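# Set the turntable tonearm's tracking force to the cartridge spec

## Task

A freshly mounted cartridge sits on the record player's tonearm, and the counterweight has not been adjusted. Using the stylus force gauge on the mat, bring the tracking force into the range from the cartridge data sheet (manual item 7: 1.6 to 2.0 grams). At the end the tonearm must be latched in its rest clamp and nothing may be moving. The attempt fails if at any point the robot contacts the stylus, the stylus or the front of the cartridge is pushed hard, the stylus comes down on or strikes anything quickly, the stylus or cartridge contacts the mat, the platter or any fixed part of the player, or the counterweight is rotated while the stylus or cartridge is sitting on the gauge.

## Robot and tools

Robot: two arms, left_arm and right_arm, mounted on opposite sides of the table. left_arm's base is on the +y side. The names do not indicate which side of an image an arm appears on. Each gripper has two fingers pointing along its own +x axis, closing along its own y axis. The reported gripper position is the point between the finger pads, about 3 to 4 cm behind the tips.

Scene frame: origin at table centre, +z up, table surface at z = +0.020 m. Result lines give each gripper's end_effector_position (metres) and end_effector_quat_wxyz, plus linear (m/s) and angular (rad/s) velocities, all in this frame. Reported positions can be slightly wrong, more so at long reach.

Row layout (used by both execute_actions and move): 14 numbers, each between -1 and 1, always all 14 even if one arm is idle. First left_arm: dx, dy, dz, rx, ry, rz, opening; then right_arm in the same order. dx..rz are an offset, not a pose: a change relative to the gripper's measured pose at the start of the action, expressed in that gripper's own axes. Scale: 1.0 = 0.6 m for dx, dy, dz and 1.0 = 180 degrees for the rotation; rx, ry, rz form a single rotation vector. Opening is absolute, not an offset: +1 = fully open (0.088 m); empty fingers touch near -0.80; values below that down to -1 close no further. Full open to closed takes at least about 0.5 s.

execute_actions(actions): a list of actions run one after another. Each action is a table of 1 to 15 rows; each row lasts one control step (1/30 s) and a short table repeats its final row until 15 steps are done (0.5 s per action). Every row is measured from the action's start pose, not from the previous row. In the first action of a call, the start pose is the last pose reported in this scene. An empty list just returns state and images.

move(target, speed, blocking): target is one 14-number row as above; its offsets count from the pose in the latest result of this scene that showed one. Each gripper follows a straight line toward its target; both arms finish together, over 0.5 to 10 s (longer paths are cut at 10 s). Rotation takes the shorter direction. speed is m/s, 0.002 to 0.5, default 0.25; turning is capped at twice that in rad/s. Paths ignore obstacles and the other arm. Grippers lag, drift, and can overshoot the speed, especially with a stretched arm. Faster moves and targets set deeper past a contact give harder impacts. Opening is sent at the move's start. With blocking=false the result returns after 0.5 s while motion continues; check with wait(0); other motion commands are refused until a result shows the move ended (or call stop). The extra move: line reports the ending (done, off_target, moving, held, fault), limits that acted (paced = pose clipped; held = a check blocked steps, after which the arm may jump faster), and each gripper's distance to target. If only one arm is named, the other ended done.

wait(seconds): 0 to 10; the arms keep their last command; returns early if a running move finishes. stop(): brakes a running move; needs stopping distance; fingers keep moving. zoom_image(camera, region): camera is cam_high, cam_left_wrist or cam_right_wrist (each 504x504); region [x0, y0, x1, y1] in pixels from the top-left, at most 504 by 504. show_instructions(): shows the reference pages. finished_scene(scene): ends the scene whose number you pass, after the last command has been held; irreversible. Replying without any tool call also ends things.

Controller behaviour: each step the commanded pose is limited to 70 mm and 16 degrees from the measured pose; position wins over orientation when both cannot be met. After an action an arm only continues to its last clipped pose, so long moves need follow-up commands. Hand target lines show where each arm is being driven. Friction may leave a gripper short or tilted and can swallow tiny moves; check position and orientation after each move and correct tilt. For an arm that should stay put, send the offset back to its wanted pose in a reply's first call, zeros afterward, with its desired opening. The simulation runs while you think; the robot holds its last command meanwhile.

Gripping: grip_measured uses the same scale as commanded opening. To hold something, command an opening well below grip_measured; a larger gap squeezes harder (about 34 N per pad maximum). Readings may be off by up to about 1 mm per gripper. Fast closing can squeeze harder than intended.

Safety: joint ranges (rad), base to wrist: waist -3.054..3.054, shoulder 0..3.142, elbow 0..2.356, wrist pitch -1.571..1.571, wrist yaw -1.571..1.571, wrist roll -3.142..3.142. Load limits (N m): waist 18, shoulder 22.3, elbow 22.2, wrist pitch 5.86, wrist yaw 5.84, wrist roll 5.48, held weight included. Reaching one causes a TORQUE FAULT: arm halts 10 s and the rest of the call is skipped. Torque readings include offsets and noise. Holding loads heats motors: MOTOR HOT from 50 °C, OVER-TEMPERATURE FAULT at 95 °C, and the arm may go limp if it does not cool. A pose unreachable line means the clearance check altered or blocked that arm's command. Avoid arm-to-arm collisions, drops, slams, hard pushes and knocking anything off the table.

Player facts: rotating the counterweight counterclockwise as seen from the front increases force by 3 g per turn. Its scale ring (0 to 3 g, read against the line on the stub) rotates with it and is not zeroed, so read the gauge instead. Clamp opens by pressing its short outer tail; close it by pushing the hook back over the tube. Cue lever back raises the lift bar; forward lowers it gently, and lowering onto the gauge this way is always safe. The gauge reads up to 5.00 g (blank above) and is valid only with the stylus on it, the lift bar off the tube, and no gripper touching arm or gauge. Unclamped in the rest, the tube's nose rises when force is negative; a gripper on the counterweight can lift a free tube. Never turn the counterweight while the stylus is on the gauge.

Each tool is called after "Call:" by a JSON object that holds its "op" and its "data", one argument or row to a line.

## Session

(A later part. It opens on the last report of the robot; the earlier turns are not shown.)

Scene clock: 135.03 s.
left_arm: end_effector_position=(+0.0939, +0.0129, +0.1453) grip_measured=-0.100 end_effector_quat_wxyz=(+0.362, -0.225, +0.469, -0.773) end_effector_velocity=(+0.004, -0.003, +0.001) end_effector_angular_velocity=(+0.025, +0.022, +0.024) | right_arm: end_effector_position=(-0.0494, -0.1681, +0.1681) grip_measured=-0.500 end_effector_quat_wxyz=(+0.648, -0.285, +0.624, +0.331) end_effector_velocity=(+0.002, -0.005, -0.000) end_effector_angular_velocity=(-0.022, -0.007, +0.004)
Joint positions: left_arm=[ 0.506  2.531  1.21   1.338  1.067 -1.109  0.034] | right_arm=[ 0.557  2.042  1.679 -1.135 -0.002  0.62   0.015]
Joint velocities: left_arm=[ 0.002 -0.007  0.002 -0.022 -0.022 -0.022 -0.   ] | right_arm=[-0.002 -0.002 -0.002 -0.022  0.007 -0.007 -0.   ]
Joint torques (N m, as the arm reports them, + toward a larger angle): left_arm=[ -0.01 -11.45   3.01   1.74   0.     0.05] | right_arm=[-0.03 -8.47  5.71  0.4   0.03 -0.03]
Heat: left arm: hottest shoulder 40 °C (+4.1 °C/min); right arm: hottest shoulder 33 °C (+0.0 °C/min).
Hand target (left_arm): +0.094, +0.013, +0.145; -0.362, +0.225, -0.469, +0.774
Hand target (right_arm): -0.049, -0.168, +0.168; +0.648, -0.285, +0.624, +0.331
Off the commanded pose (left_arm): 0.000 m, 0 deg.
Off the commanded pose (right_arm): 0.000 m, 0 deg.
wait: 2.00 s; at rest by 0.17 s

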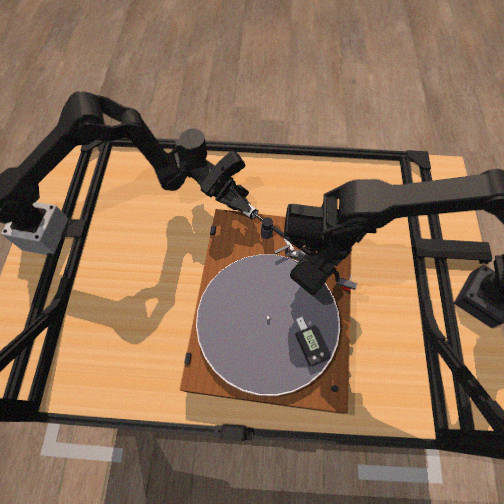

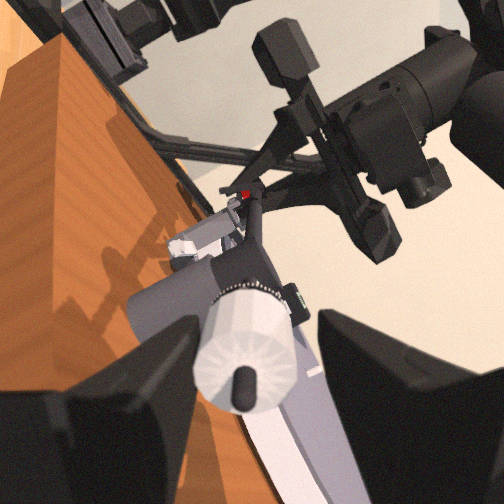

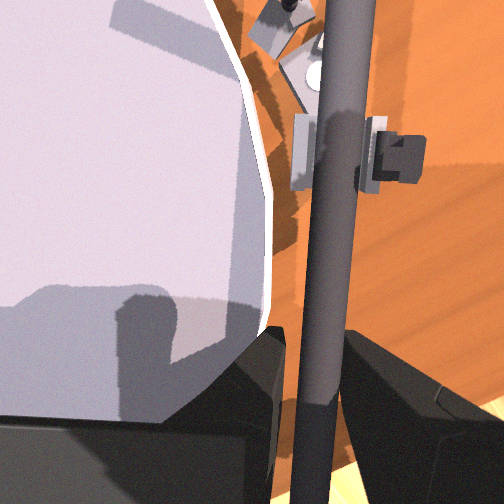

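Call:
{"op": "execute_actions", "data": {
  "actions": [
    [[0,0,0,0,0,0,-0.112,0,0,0,0,0,0,-0.54],[0,0,0,0,0,0,-0.124,0,0,0,0,0,0,-0.54],[0,0,0,0,0,0,-0.136,0,0,0,0,0,0,-0.54],[0,0,0,0,0,0,-0.148,0,0,0,0,0,0,-0.54],[0,0,0,0,0,0,-0.16,0,0,0,0,0,0,-0.54],[0,0,0,0,0,0,-0.172,0,0,0,0,0,0,-0.54],[0,0,0,0,0,0,-0.184,0,0,0,0,0,0,-0.54],[0,0,0,0,0,0,-0.196,0,0,0,0,0,0,-0.54],[0,0,0,0,0,0,-0.208,0,0,0,0,0,0,-0.54],[0,0,0,0,0,0,-0.22,0,0,0,0,0,0,-0.54],[0,0,0,0,0,0,-0.232,0,0,0,0,0,0,-0.54],[0,0,0,0,0,0,-0.244,0,0,0,0,0,0,-0.54],[0,0,0,0,0,0,-0.256,0,0,0,0,0,0,-0.54],[0,0,0,0,0,0,-0.27,0,0,0,0,0,0,-0.54],[0,0,0,0,0,0,-0.31,0,0,0,0,0,0,-0.54]]
  ]
}}

Call:
{"op": "wait", "data": {
  "seconds": 0.3
}}

Scene clock: 137.37 s.
left_arm: end_effector_position=(+0.0943, +0.0125, +0.1450) grip_measured=-0.250 end_effector_quat_wxyz=(+0.363, -0.225, +0.470, -0.772) end_effector_velocity=(+0.007, -0.004, -0.007) end_effector_angular_velocity=(+0.043, +0.022, +0.054) | right_arm: end_effector_position=(-0.0492, -0.1682, +0.1681) grip_measured=-0.539 end_effector_quat_wxyz=(+0.648, -0.285, +0.624, +0.331) end_effector_velocity=(+0.002, -0.002, +0.000) end_effector_angular_velocity=(-0.008, -0.007, +0.004)
Joint positions: left_arm=[ 0.506  2.531  1.21   1.336  1.063 -1.109  0.027] | right_arm=[ 0.556  2.042  1.679 -1.135 -0.001  0.62   0.013]
Joint velocities: left_arm=[ 0.002  0.002 -0.002 -0.037 -0.051 -0.007 -0.03 ] | right_arm=[-0.002 -0.002 -0.002 -0.007  0.007 -0.007 -0.001]
Joint torques (N m, as the arm reports them, + toward a larger angle): left_arm=[  0.04 -11.46   3.01   1.92   0.18   0.04] | right_arm=[ 0.05 -8.48  5.71  0.39 -0.04 -0.02]
Heat: left arm: hottest shoulder 41 °C (+5.1 °C/min); right arm: hottest shoulder 33 °C (+0.0 °C/min).
Hand target (left_arm): +0.094, +0.013, +0.145; -0.362, +0.225, -0.469, +0.774
Hand target (right_arm): -0.049, -0.168, +0.168; +0.648, -0.285, +0.624, +0.331
Off the commanded pose (left_arm): 0.001 m, 0 deg.
Off the commanded pose (right_arm): 0.000 m, 0 deg.

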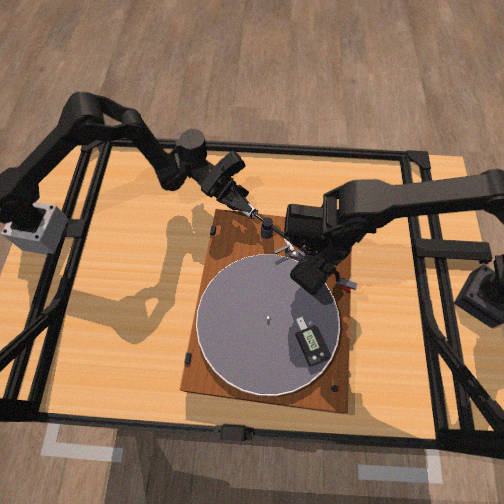

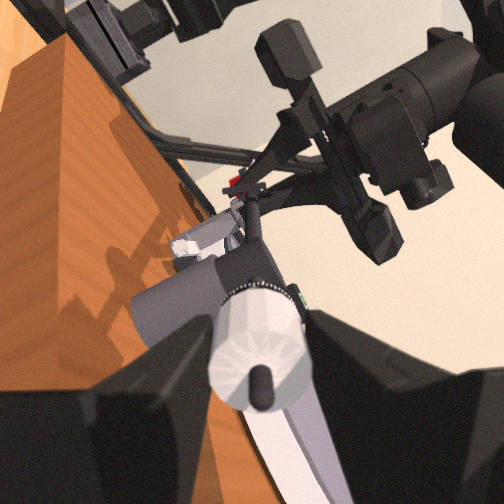

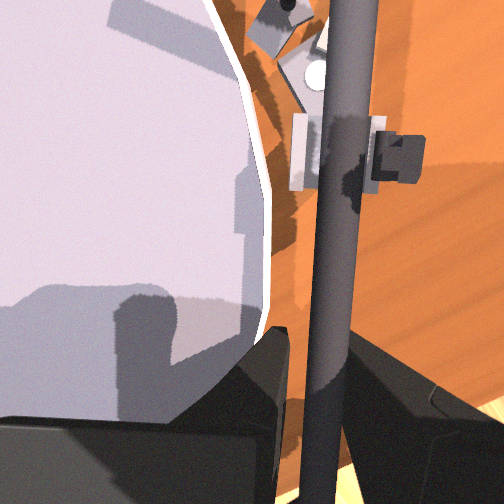

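Scene clock: 137.67 s.
left_arm: end_effector_position=(+0.0945, +0.0124, +0.1448) grip_measured=-0.267 end_effector_quat_wxyz=(+0.364, -0.226, +0.470, -0.772) end_effector_velocity=(-0.000, -0.001, +0.002) end_effector_angular_velocity=(+0.016, +0.018, +0.005) | right_arm: end_effector_position=(-0.0491, -0.1682, +0.1681) grip_measured=-0.539 end_effector_quat_wxyz=(+0.648, -0.285, +0.624, +0.331) end_effector_velocity=(-0.000, -0.002, +0.002) end_effector_angular_velocity=(-0.002, +0.007, +0.005)
Joint positions: left_arm=[ 0.506  2.532  1.21   1.335  1.062 -1.109  0.026] | right_arm=[ 0.556  2.042  1.679 -1.135 -0.001  0.62   0.013]
Joint velocities: left_arm=[-0.002 -0.007 -0.002 -0.007 -0.007 -0.022 -0.   ] | right_arm=[-0.002 -0.007 -0.002 -0.007 -0.007 -0.007 -0.   ]
Joint torques (N m, as the arm reports them, + toward a larger angle): left_arm=[  0.02 -11.46   2.96   1.96   0.22   0.03] | right_arm=[ 0.01 -8.49  5.71  0.4  -0.01 -0.02]
Heat: left arm: hottest shoulder 41 °C (+5.0 °C/min); right arm: hottest shoulder 33 °C (+0.0 °C/min).
Hand target (left_arm): +0.094, +0.013, +0.145; -0.362, +0.225, -0.470, +0.773
Hand target (right_arm): -0.049, -0.168, +0.168; +0.648, -0.285, +0.624, +0.331
Off the commanded pose (left_arm): 0.001 m, 0 deg.
Off the commanded pose (right_arm): 0.000 m, 0 deg.
wait: 0.30 s; at rest by 0.20 s

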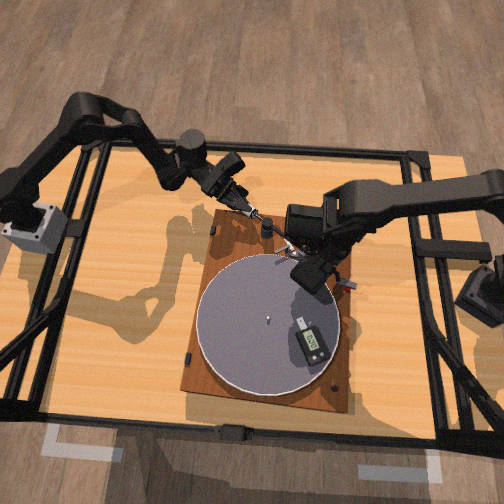

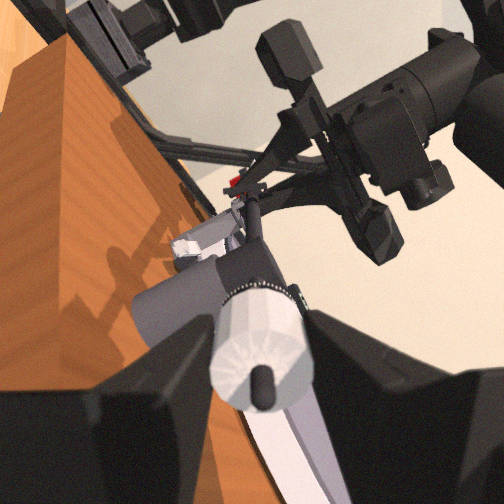

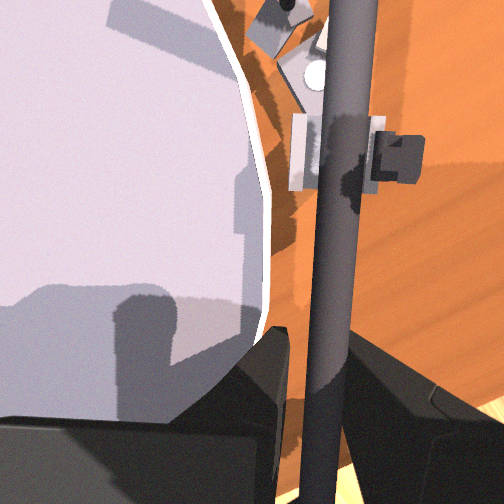

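Call:
{"op": "move", "data": {
  "target": [0.002,0,0,0.42,0,0,-0.31, 0,0,0,0,0,0,-0.65],
  "speed": 0.5
}}

Call:
{"op": "move", "data": {
  "target": [0,0,0,0,0,0,0.0, 0,0,0,0,0,0,-0.54]
}}

Call:
{"op": "wait", "data": {
  "seconds": 1
}}

Scene clock: 140.03 s.
left_arm: end_effector_position=(+0.0930, +0.0122, +0.1439) grip_measured=-0.272 end_effector_quat_wxyz=(+0.426, +0.042, -0.099, -0.898) end_effector_velocity=(-0.001, +0.000, -0.006) end_effector_angular_velocity=(+0.034, +0.010, +0.005) | right_arm: end_effector_position=(-0.0520, -0.1663, +0.1683) grip_measured=-0.620 end_effector_quat_wxyz=(+0.647, -0.279, +0.626, +0.333) end_effector_velocity=(+0.002, -0.006, -0.002) end_effector_angular_velocity=(-0.027, -0.009, +0.033)
Joint positions: left_arm=[0.503 2.536 1.21  1.344 1.058 0.201 0.026] | right_arm=[ 0.561  2.042  1.679 -1.127 -0.009  0.63   0.009]
Joint velocities: left_arm=[-0.002 -0.002 -0.007 -0.037 -0.007  0.007 -0.   ] | right_arm=[-0.002  0.002 -0.002 -0.022  0.007 -0.037  0.   ]
Joint torques (N m, as the arm reports them, + toward a larger angle): left_arm=[  0.1  -11.84   3.25   0.96   0.03   0.21] | right_arm=[-0.42 -8.5   5.72 -0.22  0.28 -0.38]
Heat: left arm: hottest shoulder 41 °C (+4.1 °C/min); right arm: hottest shoulder 33 °C (+0.0 °C/min).
Hand target (left_arm): +0.094, +0.011, +0.145; -0.426, -0.044, +0.102, +0.898
Hand target (right_arm): -0.049, -0.168, +0.168; +0.648, -0.285, +0.624, +0.331
Off the commanded pose (left_arm): 0.001 m, 0 deg.
Off the commanded pose (right_arm): 0.003 m, 1 deg.
move: done

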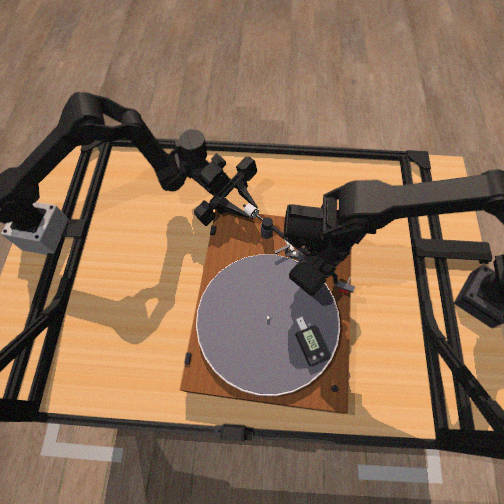

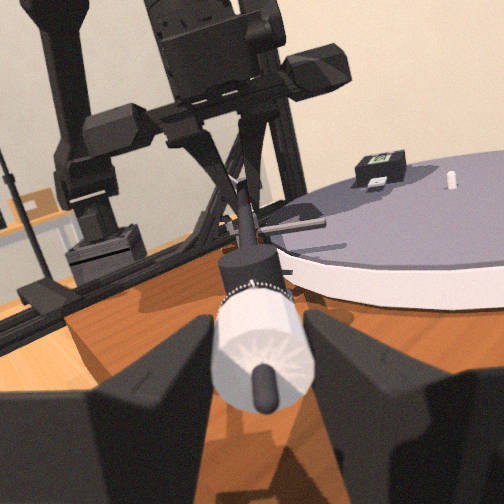

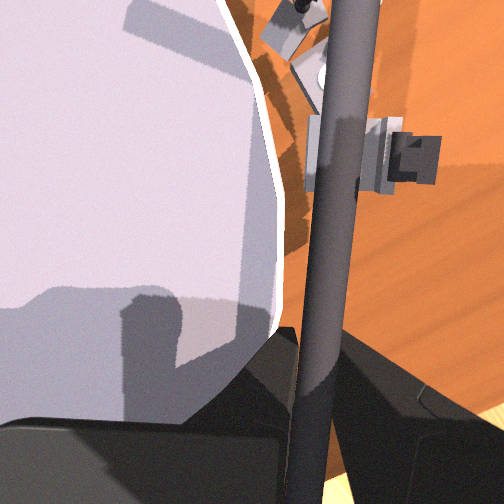

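Scene clock: 140.57 s.
left_arm: end_effector_position=(+0.0929, +0.0122, +0.1436) grip_measured=-0.002 end_effector_quat_wxyz=(+0.426, +0.042, -0.099, -0.898) end_effector_velocity=(-0.000, -0.001, +0.003) end_effector_angular_velocity=(-0.007, +0.001, +0.005) | right_arm: end_effector_position=(-0.0517, -0.1668, +0.1683) grip_measured=-0.541 end_effector_quat_wxyz=(+0.648, -0.281, +0.626, +0.332) end_effector_velocity=(-0.000, -0.002, -0.002) end_effector_angular_velocity=(-0.012, +0.007, +0.005)
Joint positions: left_arm=[0.503 2.536 1.21  1.342 1.059 0.201 0.039] | right_arm=[ 0.561  2.042  1.68  -1.13  -0.007  0.629  0.013]
Joint velocities: left_arm=[-0.002 -0.002  0.002  0.007 -0.007 -0.007  0.001] | right_arm=[-0.002  0.002 -0.002 -0.007 -0.007 -0.007 -0.   ]
Joint torques (N m, as the arm reports them, + toward a larger angle): left_arm=[  0.01 -11.43   2.97   1.84  -0.02  -0.04] | right_arm=[-0.02 -8.49  5.73  0.58 -0.04 -0.01]
Heat: left arm: hottest shoulder 41 °C (+4.0 °C/min); right arm: hottest shoulder 33 °C (+0.0 °C/min).
Hand target (left_arm): +0.093, +0.012, +0.144; -0.426, -0.042, +0.099, +0.898
Hand target (right_arm): -0.052, -0.166, +0.168; +0.648, -0.279, +0.626, +0.333
Off the commanded pose (left_arm): 0.000 m, 0 deg.
Off the commanded pose (right_arm): 0.001 m, 0 deg.
move: done

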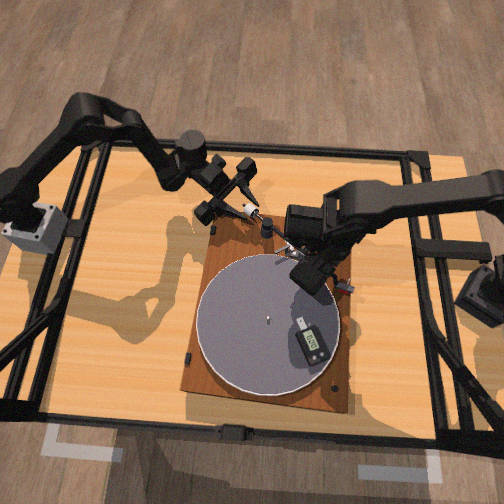

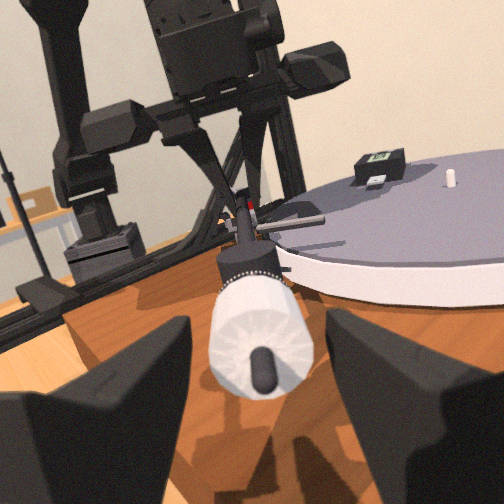

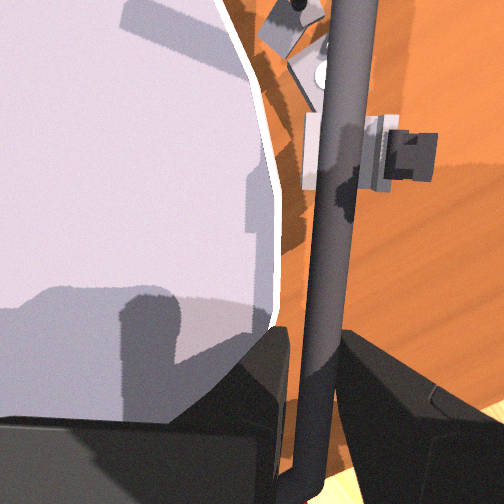

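Scene clock: 141.57 s.
left_arm: end_effector_position=(+0.0929, +0.0122, +0.1436) grip_measured=+0.000 end_effector_quat_wxyz=(+0.426, +0.042, -0.099, -0.898) end_effector_velocity=(-0.001, -0.000, +0.002) end_effector_angular_velocity=(+0.007, +0.014, +0.005) | right_arm: end_effector_position=(-0.0517, -0.1668, +0.1683) grip_measured=-0.540 end_effector_quat_wxyz=(+0.648, -0.281, +0.626, +0.332) end_effector_velocity=(-0.002, -0.002, -0.002) end_effector_angular_velocity=(-0.012, +0.008, -0.004)
Joint positions: left_arm=[0.503 2.536 1.21  1.342 1.059 0.201 0.039] | right_arm=[ 0.561  2.042  1.68  -1.13  -0.007  0.629  0.013]
Joint velocities: left_arm=[-0.002 -0.002 -0.002  0.007 -0.007 -0.022  0.   ] | right_arm=[ 0.002  0.002 -0.002 -0.007 -0.007  0.007 -0.   ]
Joint torques (N m, as the arm reports them, + toward a larger angle): left_arm=[  0.   -11.39   2.94   1.84  -0.03  -0.03] | right_arm=[-0.02 -8.48  5.73  0.61 -0.05 -0.01]
Heat: left arm: hottest shoulder 41 °C (+4.0 °C/min); right arm: hottest shoulder 33 °C (+0.0 °C/min).
Hand target (left_arm): +0.093, +0.012, +0.144; -0.426, -0.042, +0.099, +0.898
Hand target (right_arm): -0.052, -0.166, +0.168; +0.648, -0.279, +0.626, +0.333
Off the commanded pose (left_arm): 0.000 m, 0 deg.
Off the commanded pose (right_arm): 0.001 m, 0 deg.
wait: 1.00 s; at rest by 0.17 s

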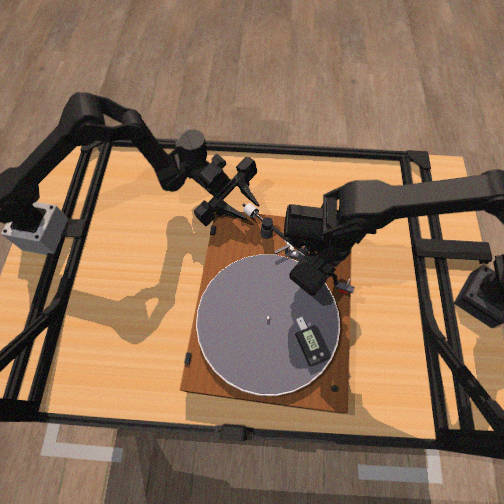

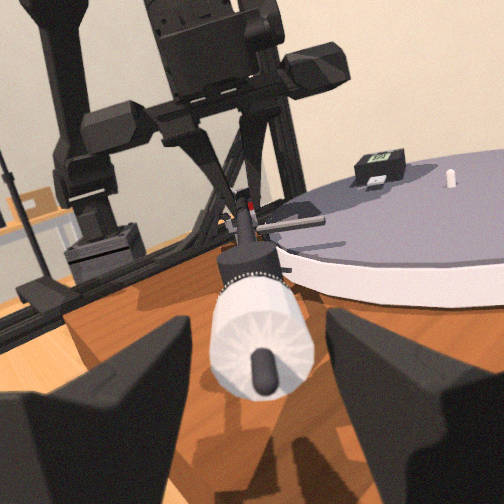

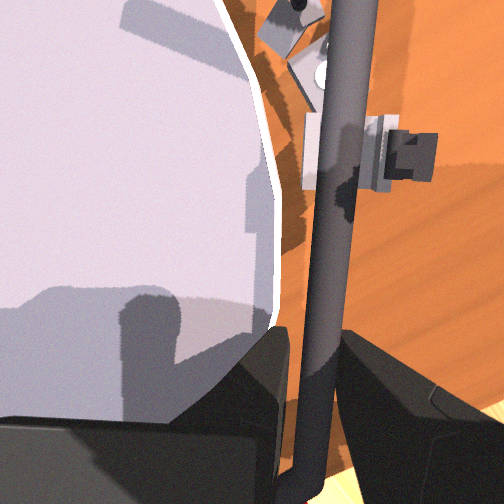

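Call:
{"op": "move", "data": {
  "target": [0,0,0,-0.42,0,0,0.0, 0,-0.013,0,0,0,0,-0.54],
  "speed": 0.5
}}

Scene clock: 144.07 s.
left_arm: end_effector_position=(+0.0930, +0.0122, +0.1431) grip_measured=+0.000 end_effector_quat_wxyz=(+0.364, -0.226, +0.471, -0.771) end_effector_velocity=(+0.001, -0.002, +0.004) end_effector_angular_velocity=(+0.002, +0.013, +0.019) | right_arm: end_effector_position=(-0.0464, -0.1691, +0.1667) grip_measured=-0.540 end_effector_quat_wxyz=(+0.648, -0.281, +0.626, +0.330) end_effector_velocity=(-0.000, +0.001, +0.000) end_effector_angular_velocity=(+0.008, +0.006, +0.005)
Joint positions: left_arm=[ 0.503  2.536  1.21   1.339  1.058 -1.111  0.039] | right_arm=[ 0.547  2.036  1.665 -1.122 -0.007  0.619  0.013]
Joint velocities: left_arm=[-0.002 -0.007 -0.002  0.007 -0.022 -0.022 -0.   ] | right_arm=[-0.002 -0.002 -0.002  0.007 -0.007 -0.007 -0.   ]
Joint torques (N m, as the arm reports them, + toward a larger angle): left_arm=[  0.   -11.44   2.97   1.93   0.05  -0.1 ] | right_arm=[-0.3  -9.6   4.38  0.61 -0.02 -0.23]
Heat: left arm: hottest shoulder 41 °C (+4.1 °C/min); right arm: hottest shoulder 33 °C (+0.0 °C/min).
Hand target (left_arm): +0.093, +0.012, +0.144; -0.362, +0.227, -0.473, +0.770
Hand target (right_arm): -0.046, -0.172, +0.168; +0.648, -0.281, +0.626, +0.332
Off the commanded pose (left_arm): 0.000 m, 0 deg.
Off the commanded pose (right_arm): 0.003 m, 0 deg.
move: done

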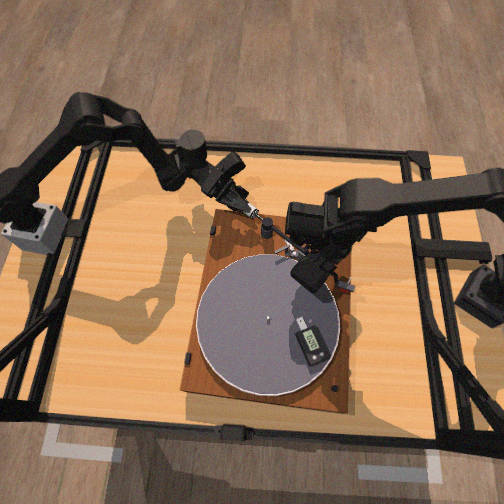

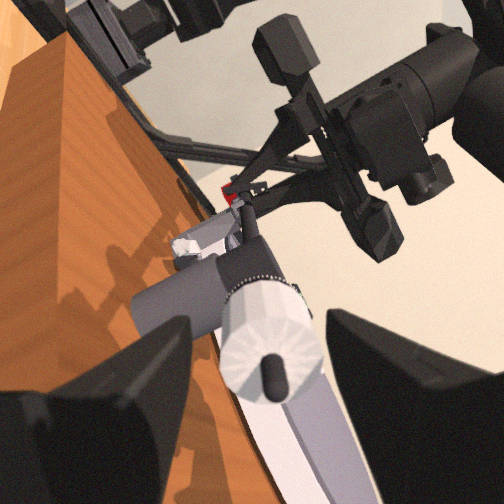

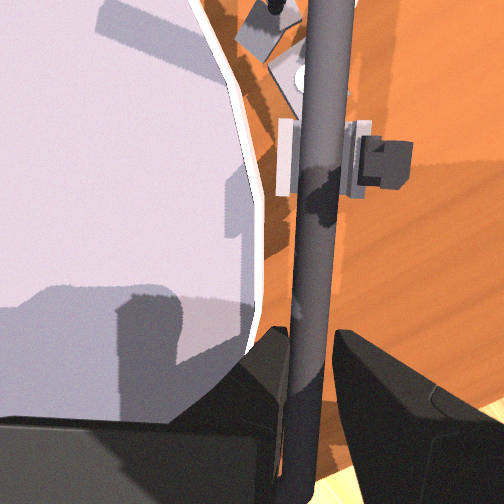

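Call:
{"op": "move", "data": {
  "target": [0,-0.006,0,0,0,0,0.0, -0.036,-0.004,0.078,0,0,0,0.45],
  "speed": 0.06
}}

Scene clock: 145.67 s.
left_arm: end_effector_position=(+0.0929, +0.0124, +0.1428) grip_measured=+0.000 end_effector_quat_wxyz=(+0.363, -0.226, +0.472, -0.770) end_effector_velocity=(-0.000, -0.002, +0.001) end_effector_angular_velocity=(+0.007, +0.007, +0.005) | right_arm: end_effector_position=(-0.0158, -0.1375, +0.1953) grip_measured=+0.450 end_effector_quat_wxyz=(+0.651, -0.277, +0.624, +0.332) end_effector_velocity=(-0.002, -0.001, -0.001) end_effector_angular_velocity=(-0.014, +0.024, -0.008)
Joint positions: left_arm=[ 0.503  2.536  1.209  1.339  1.058 -1.113  0.039] | right_arm=[ 0.481  2.169  1.982 -1.296 -0.009  0.557  0.061]
Joint velocities: left_arm=[-0.002 -0.002  0.002 -0.007 -0.007 -0.007 -0.   ] | right_arm=[-0.002  0.012  0.017 -0.022 -0.022  0.007  0.   ]
Joint torques (N m, as the arm reports them, + toward a larger angle): left_arm=[ -0.14 -13.03   1.95   1.57  -0.07   0.08] | right_arm=[-0.21 -7.52  6.79  0.13 -0.08 -0.26]
Heat: left arm: hottest shoulder 41 °C (+4.0 °C/min); right arm: hottest shoulder 33 °C (+0.0 °C/min).
Hand target (left_arm): +0.092, +0.013, +0.146; -0.364, +0.226, -0.471, +0.771
Hand target (right_arm): -0.015, -0.136, +0.191; +0.648, -0.280, +0.626, +0.331
Off the commanded pose (left_arm): 0.004 m, 0 deg.
Off the commanded pose (right_arm): 0.005 m, 1 deg.
move: done

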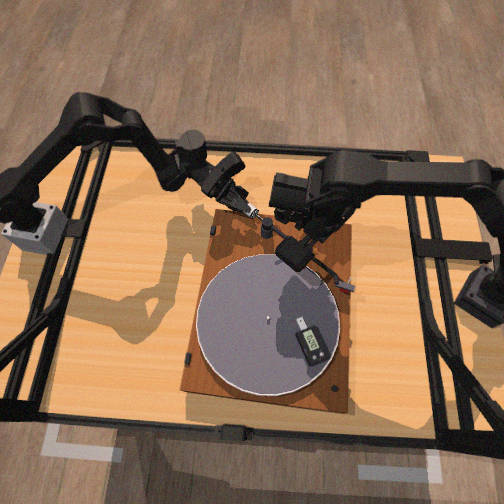

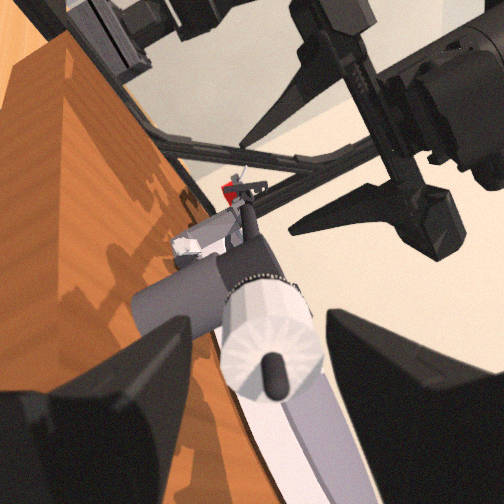

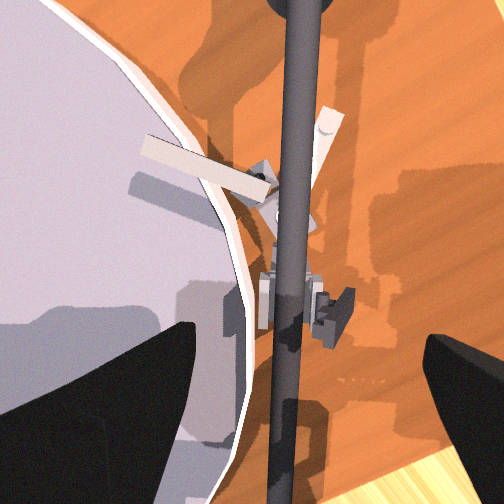

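Call:
{"op": "move", "data": {
  "target": [0,-0.012,0,0,0,0,0.0, 0.018,0.014,0.003,0,0,0,0.3],
  "speed": 0.04
}}

Scene clock: 146.90 s.
left_arm: end_effector_position=(+0.0920, +0.0138, +0.1456) grip_measured=+0.000 end_effector_quat_wxyz=(+0.363, -0.226, +0.473, -0.770) end_effector_velocity=(-0.002, +0.002, -0.002) end_effector_angular_velocity=(+0.044, +0.036, -0.010) | right_arm: end_effector_position=(-0.0206, -0.1321, +0.1902) grip_measured=+0.300 end_effector_quat_wxyz=(+0.652, -0.275, +0.622, +0.335) end_effector_velocity=(+0.000, +0.001, +0.003) end_effector_angular_velocity=(+0.013, +0.005, +0.006)
Joint positions: left_arm=[ 0.502  2.524  1.198  1.336  1.058 -1.113  0.039] | right_arm=[ 0.493  2.184  1.984 -1.277 -0.009  0.566  0.054]
Joint velocities: left_arm=[-0.002 -0.007 -0.007 -0.022  0.007 -0.037 -0.   ] | right_arm=[-0.002 -0.007 -0.002  0.007 -0.007 -0.007  0.   ]
Joint torques (N m, as the arm reports them, + toward a larger angle): left_arm=[ -0.19 -13.11   1.88   1.58  -0.14   0.04] | right_arm=[ 0.22 -7.87  6.47  0.61  0.06  0.18]
Heat: left arm: hottest shoulder 42 °C (+5.0 °C/min); right arm: hottest shoulder 33 °C (+0.0 °C/min).
Hand target (left_arm): +0.091, +0.014, +0.149; -0.363, +0.227, -0.472, +0.770
Hand target (right_arm): -0.021, -0.130, +0.185; +0.651, -0.277, +0.624, +0.332
Off the commanded pose (left_arm): 0.004 m, 0 deg.
Off the commanded pose (right_arm): 0.006 m, 0 deg.
move: done

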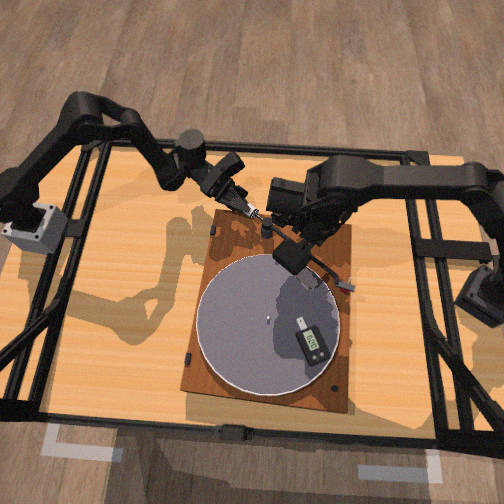

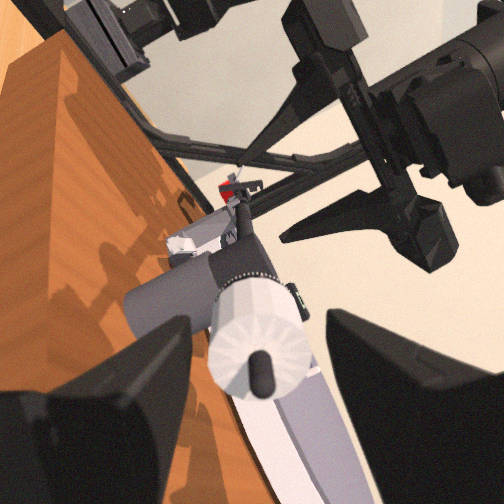

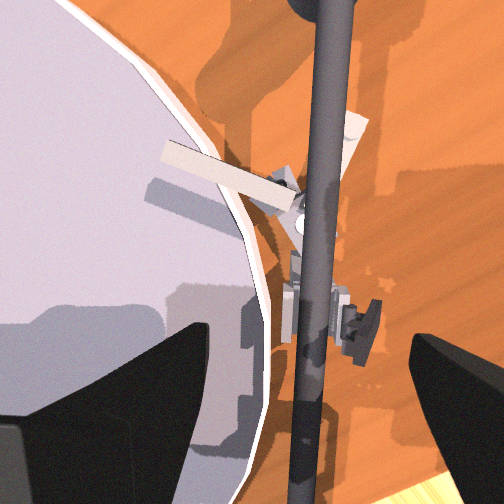

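Call:
{"op": "move", "data": {
  "target": [0,0,0,0,0,0,0.0, 0.008,0.024,0,0,0,0,-0.12],
  "speed": 0.03
}}

Scene clock: 148.30 s.
left_arm: end_effector_position=(+0.0919, +0.0140, +0.1454) grip_measured=+0.000 end_effector_quat_wxyz=(+0.363, -0.226, +0.473, -0.770) end_effector_velocity=(-0.001, -0.000, +0.002) end_effector_angular_velocity=(-0.002, +0.003, +0.005) | right_arm: end_effector_position=(-0.0313, -0.1250, +0.1905) grip_measured=-0.120 end_effector_quat_wxyz=(+0.653, -0.275, +0.619, +0.338) end_effector_velocity=(+0.002, -0.005, +0.003) end_effector_angular_velocity=(-0.013, -0.008, +0.019)
Joint positions: left_arm=[ 0.502  2.524  1.197  1.336  1.058 -1.113  0.039] | right_arm=[ 0.521  2.206  2.021 -1.285 -0.004  0.588  0.033]
Joint velocities: left_arm=[-0.002 -0.002 -0.002  0.007 -0.007 -0.007 -0.   ] | right_arm=[-0.002 -0.007  0.002 -0.022  0.007 -0.022 -0.   ]
Joint torques (N m, as the arm reports them, + toward a larger angle): left_arm=[  0.03 -11.37   3.07   1.77   0.     0.04] | right_arm=[ 0.03 -7.9   7.02  0.44 -0.06  0.16]
Heat: left arm: hottest shoulder 42 °C (+5.1 °C/min); right arm: hottest shoulder 33 °C (+0.0 °C/min).
Hand target (left_arm): +0.092, +0.014, +0.145; -0.363, +0.226, -0.473, +0.770
Hand target (right_arm): -0.032, -0.123, +0.186; +0.652, -0.275, +0.622, +0.335
Off the commanded pose (left_arm): 0.000 m, 0 deg.
Off the commanded pose (right_arm): 0.005 m, 0 deg.
move: done

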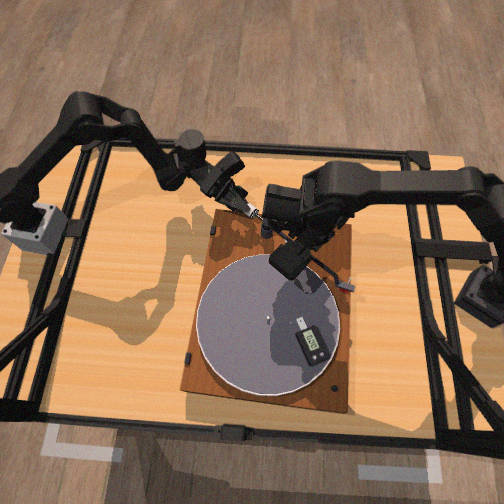

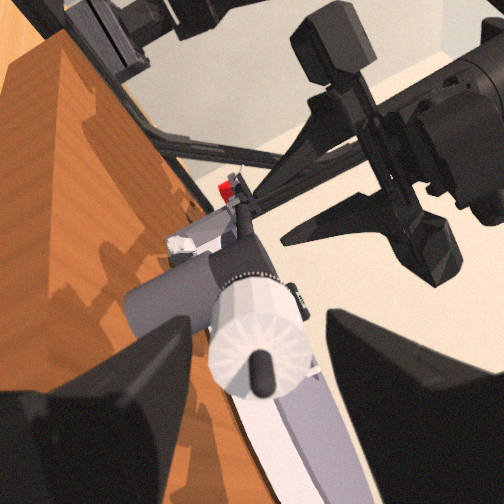

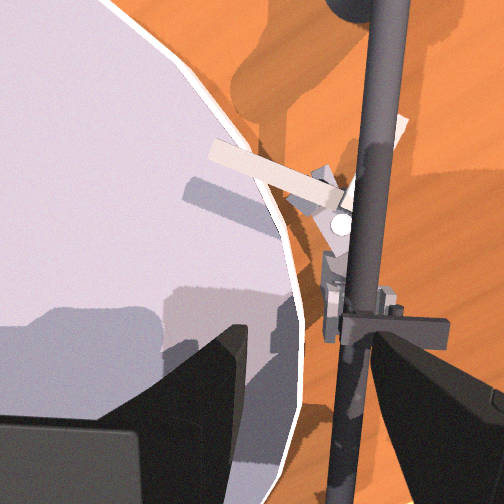

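Shut. Lift and tilt the right camera to read the ring.

Call:
{"op": "move", "data": {
  "target": [0,0,0,0,0,0,-0.1, -0.06,-0.045,0,0,-0.18,0,-0.12],
  "speed": 0.3
}}

Scene clock: 150.17 s.
left_arm: end_effector_position=(+0.0919, +0.0140, +0.1454) grip_measured=-0.100 end_effector_quat_wxyz=(+0.363, -0.226, +0.473, -0.770) end_effector_velocity=(-0.001, -0.001, -0.003) end_effector_angular_velocity=(+0.025, +0.014, +0.005) | right_arm: end_effector_position=(-0.0095, -0.1428, +0.2241) grip_measured=-0.120 end_effector_quat_wxyz=(+0.800, -0.167, +0.415, +0.399) end_effector_velocity=(-0.000, -0.001, -0.001) end_effector_angular_velocity=(+0.010, +0.002, +0.007)
Joint positions: left_arm=[ 0.502  2.524  1.197  1.336  1.058 -1.113  0.034] | right_arm=[ 0.58   1.763  1.367 -0.608  0.329  0.576  0.033]
Joint velocities: left_arm=[-0.002 -0.002 -0.002 -0.022 -0.007 -0.007  0.   ] | right_arm=[-0.002 -0.012 -0.022  0.022 -0.007 -0.007 -0.   ]
Joint torques (N m, as the arm reports them, + toward a larger angle): left_arm=[  0.03 -11.39   2.99   1.75   0.01   0.04] | right_arm=[ 0.29 -8.52  5.13  1.42  0.3  -0.25]
Heat: left arm: hottest shoulder 42 °C (+5.1 °C/min); right arm: hottest shoulder 33 °C (+0.0 °C/min).
Hand target (left_arm): +0.092, +0.014, +0.145; -0.363, +0.226, -0.473, +0.770
Hand target (right_arm): -0.010, -0.146, +0.224; +0.800, -0.170, +0.413, +0.401
Off the commanded pose (left_arm): 0.000 m, 0 deg.
Off the commanded pose (right_arm): 0.003 m, 0 deg.
move: done

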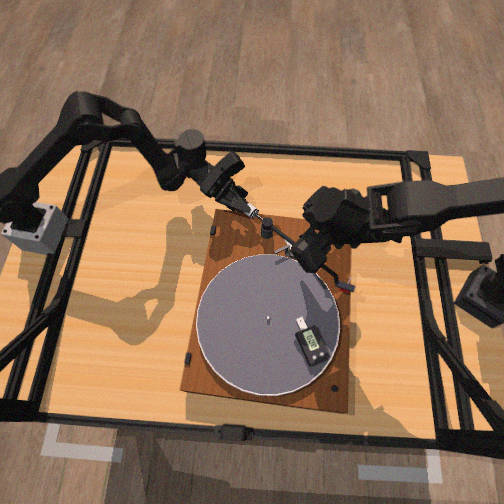

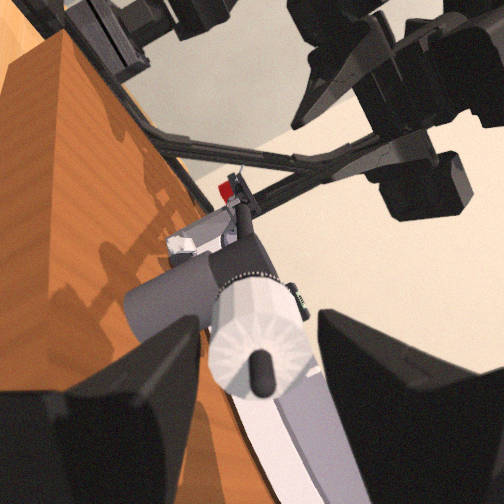

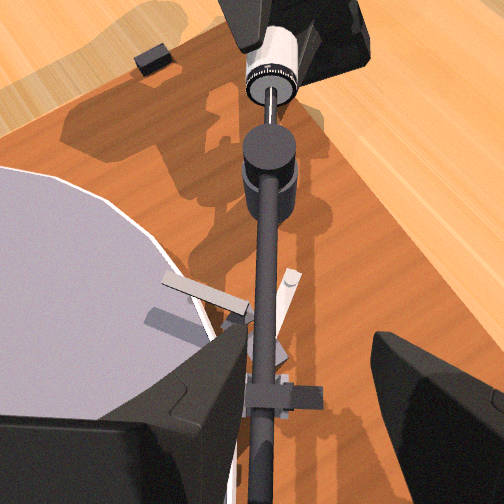

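Call:
{"op": "zoom_image", "data": {
  "camera": "cam_right_wrist",
  "region": [235,50,310,125]
}}

Region (235, 50, 310, 125) of cam_right_wrist's 504x504 image, scaled by 6.720, with more detail than that image has.

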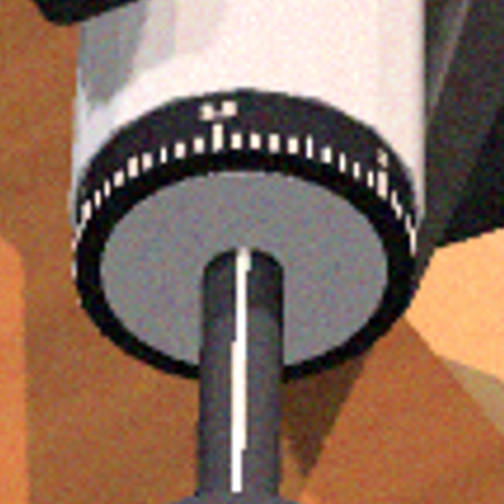

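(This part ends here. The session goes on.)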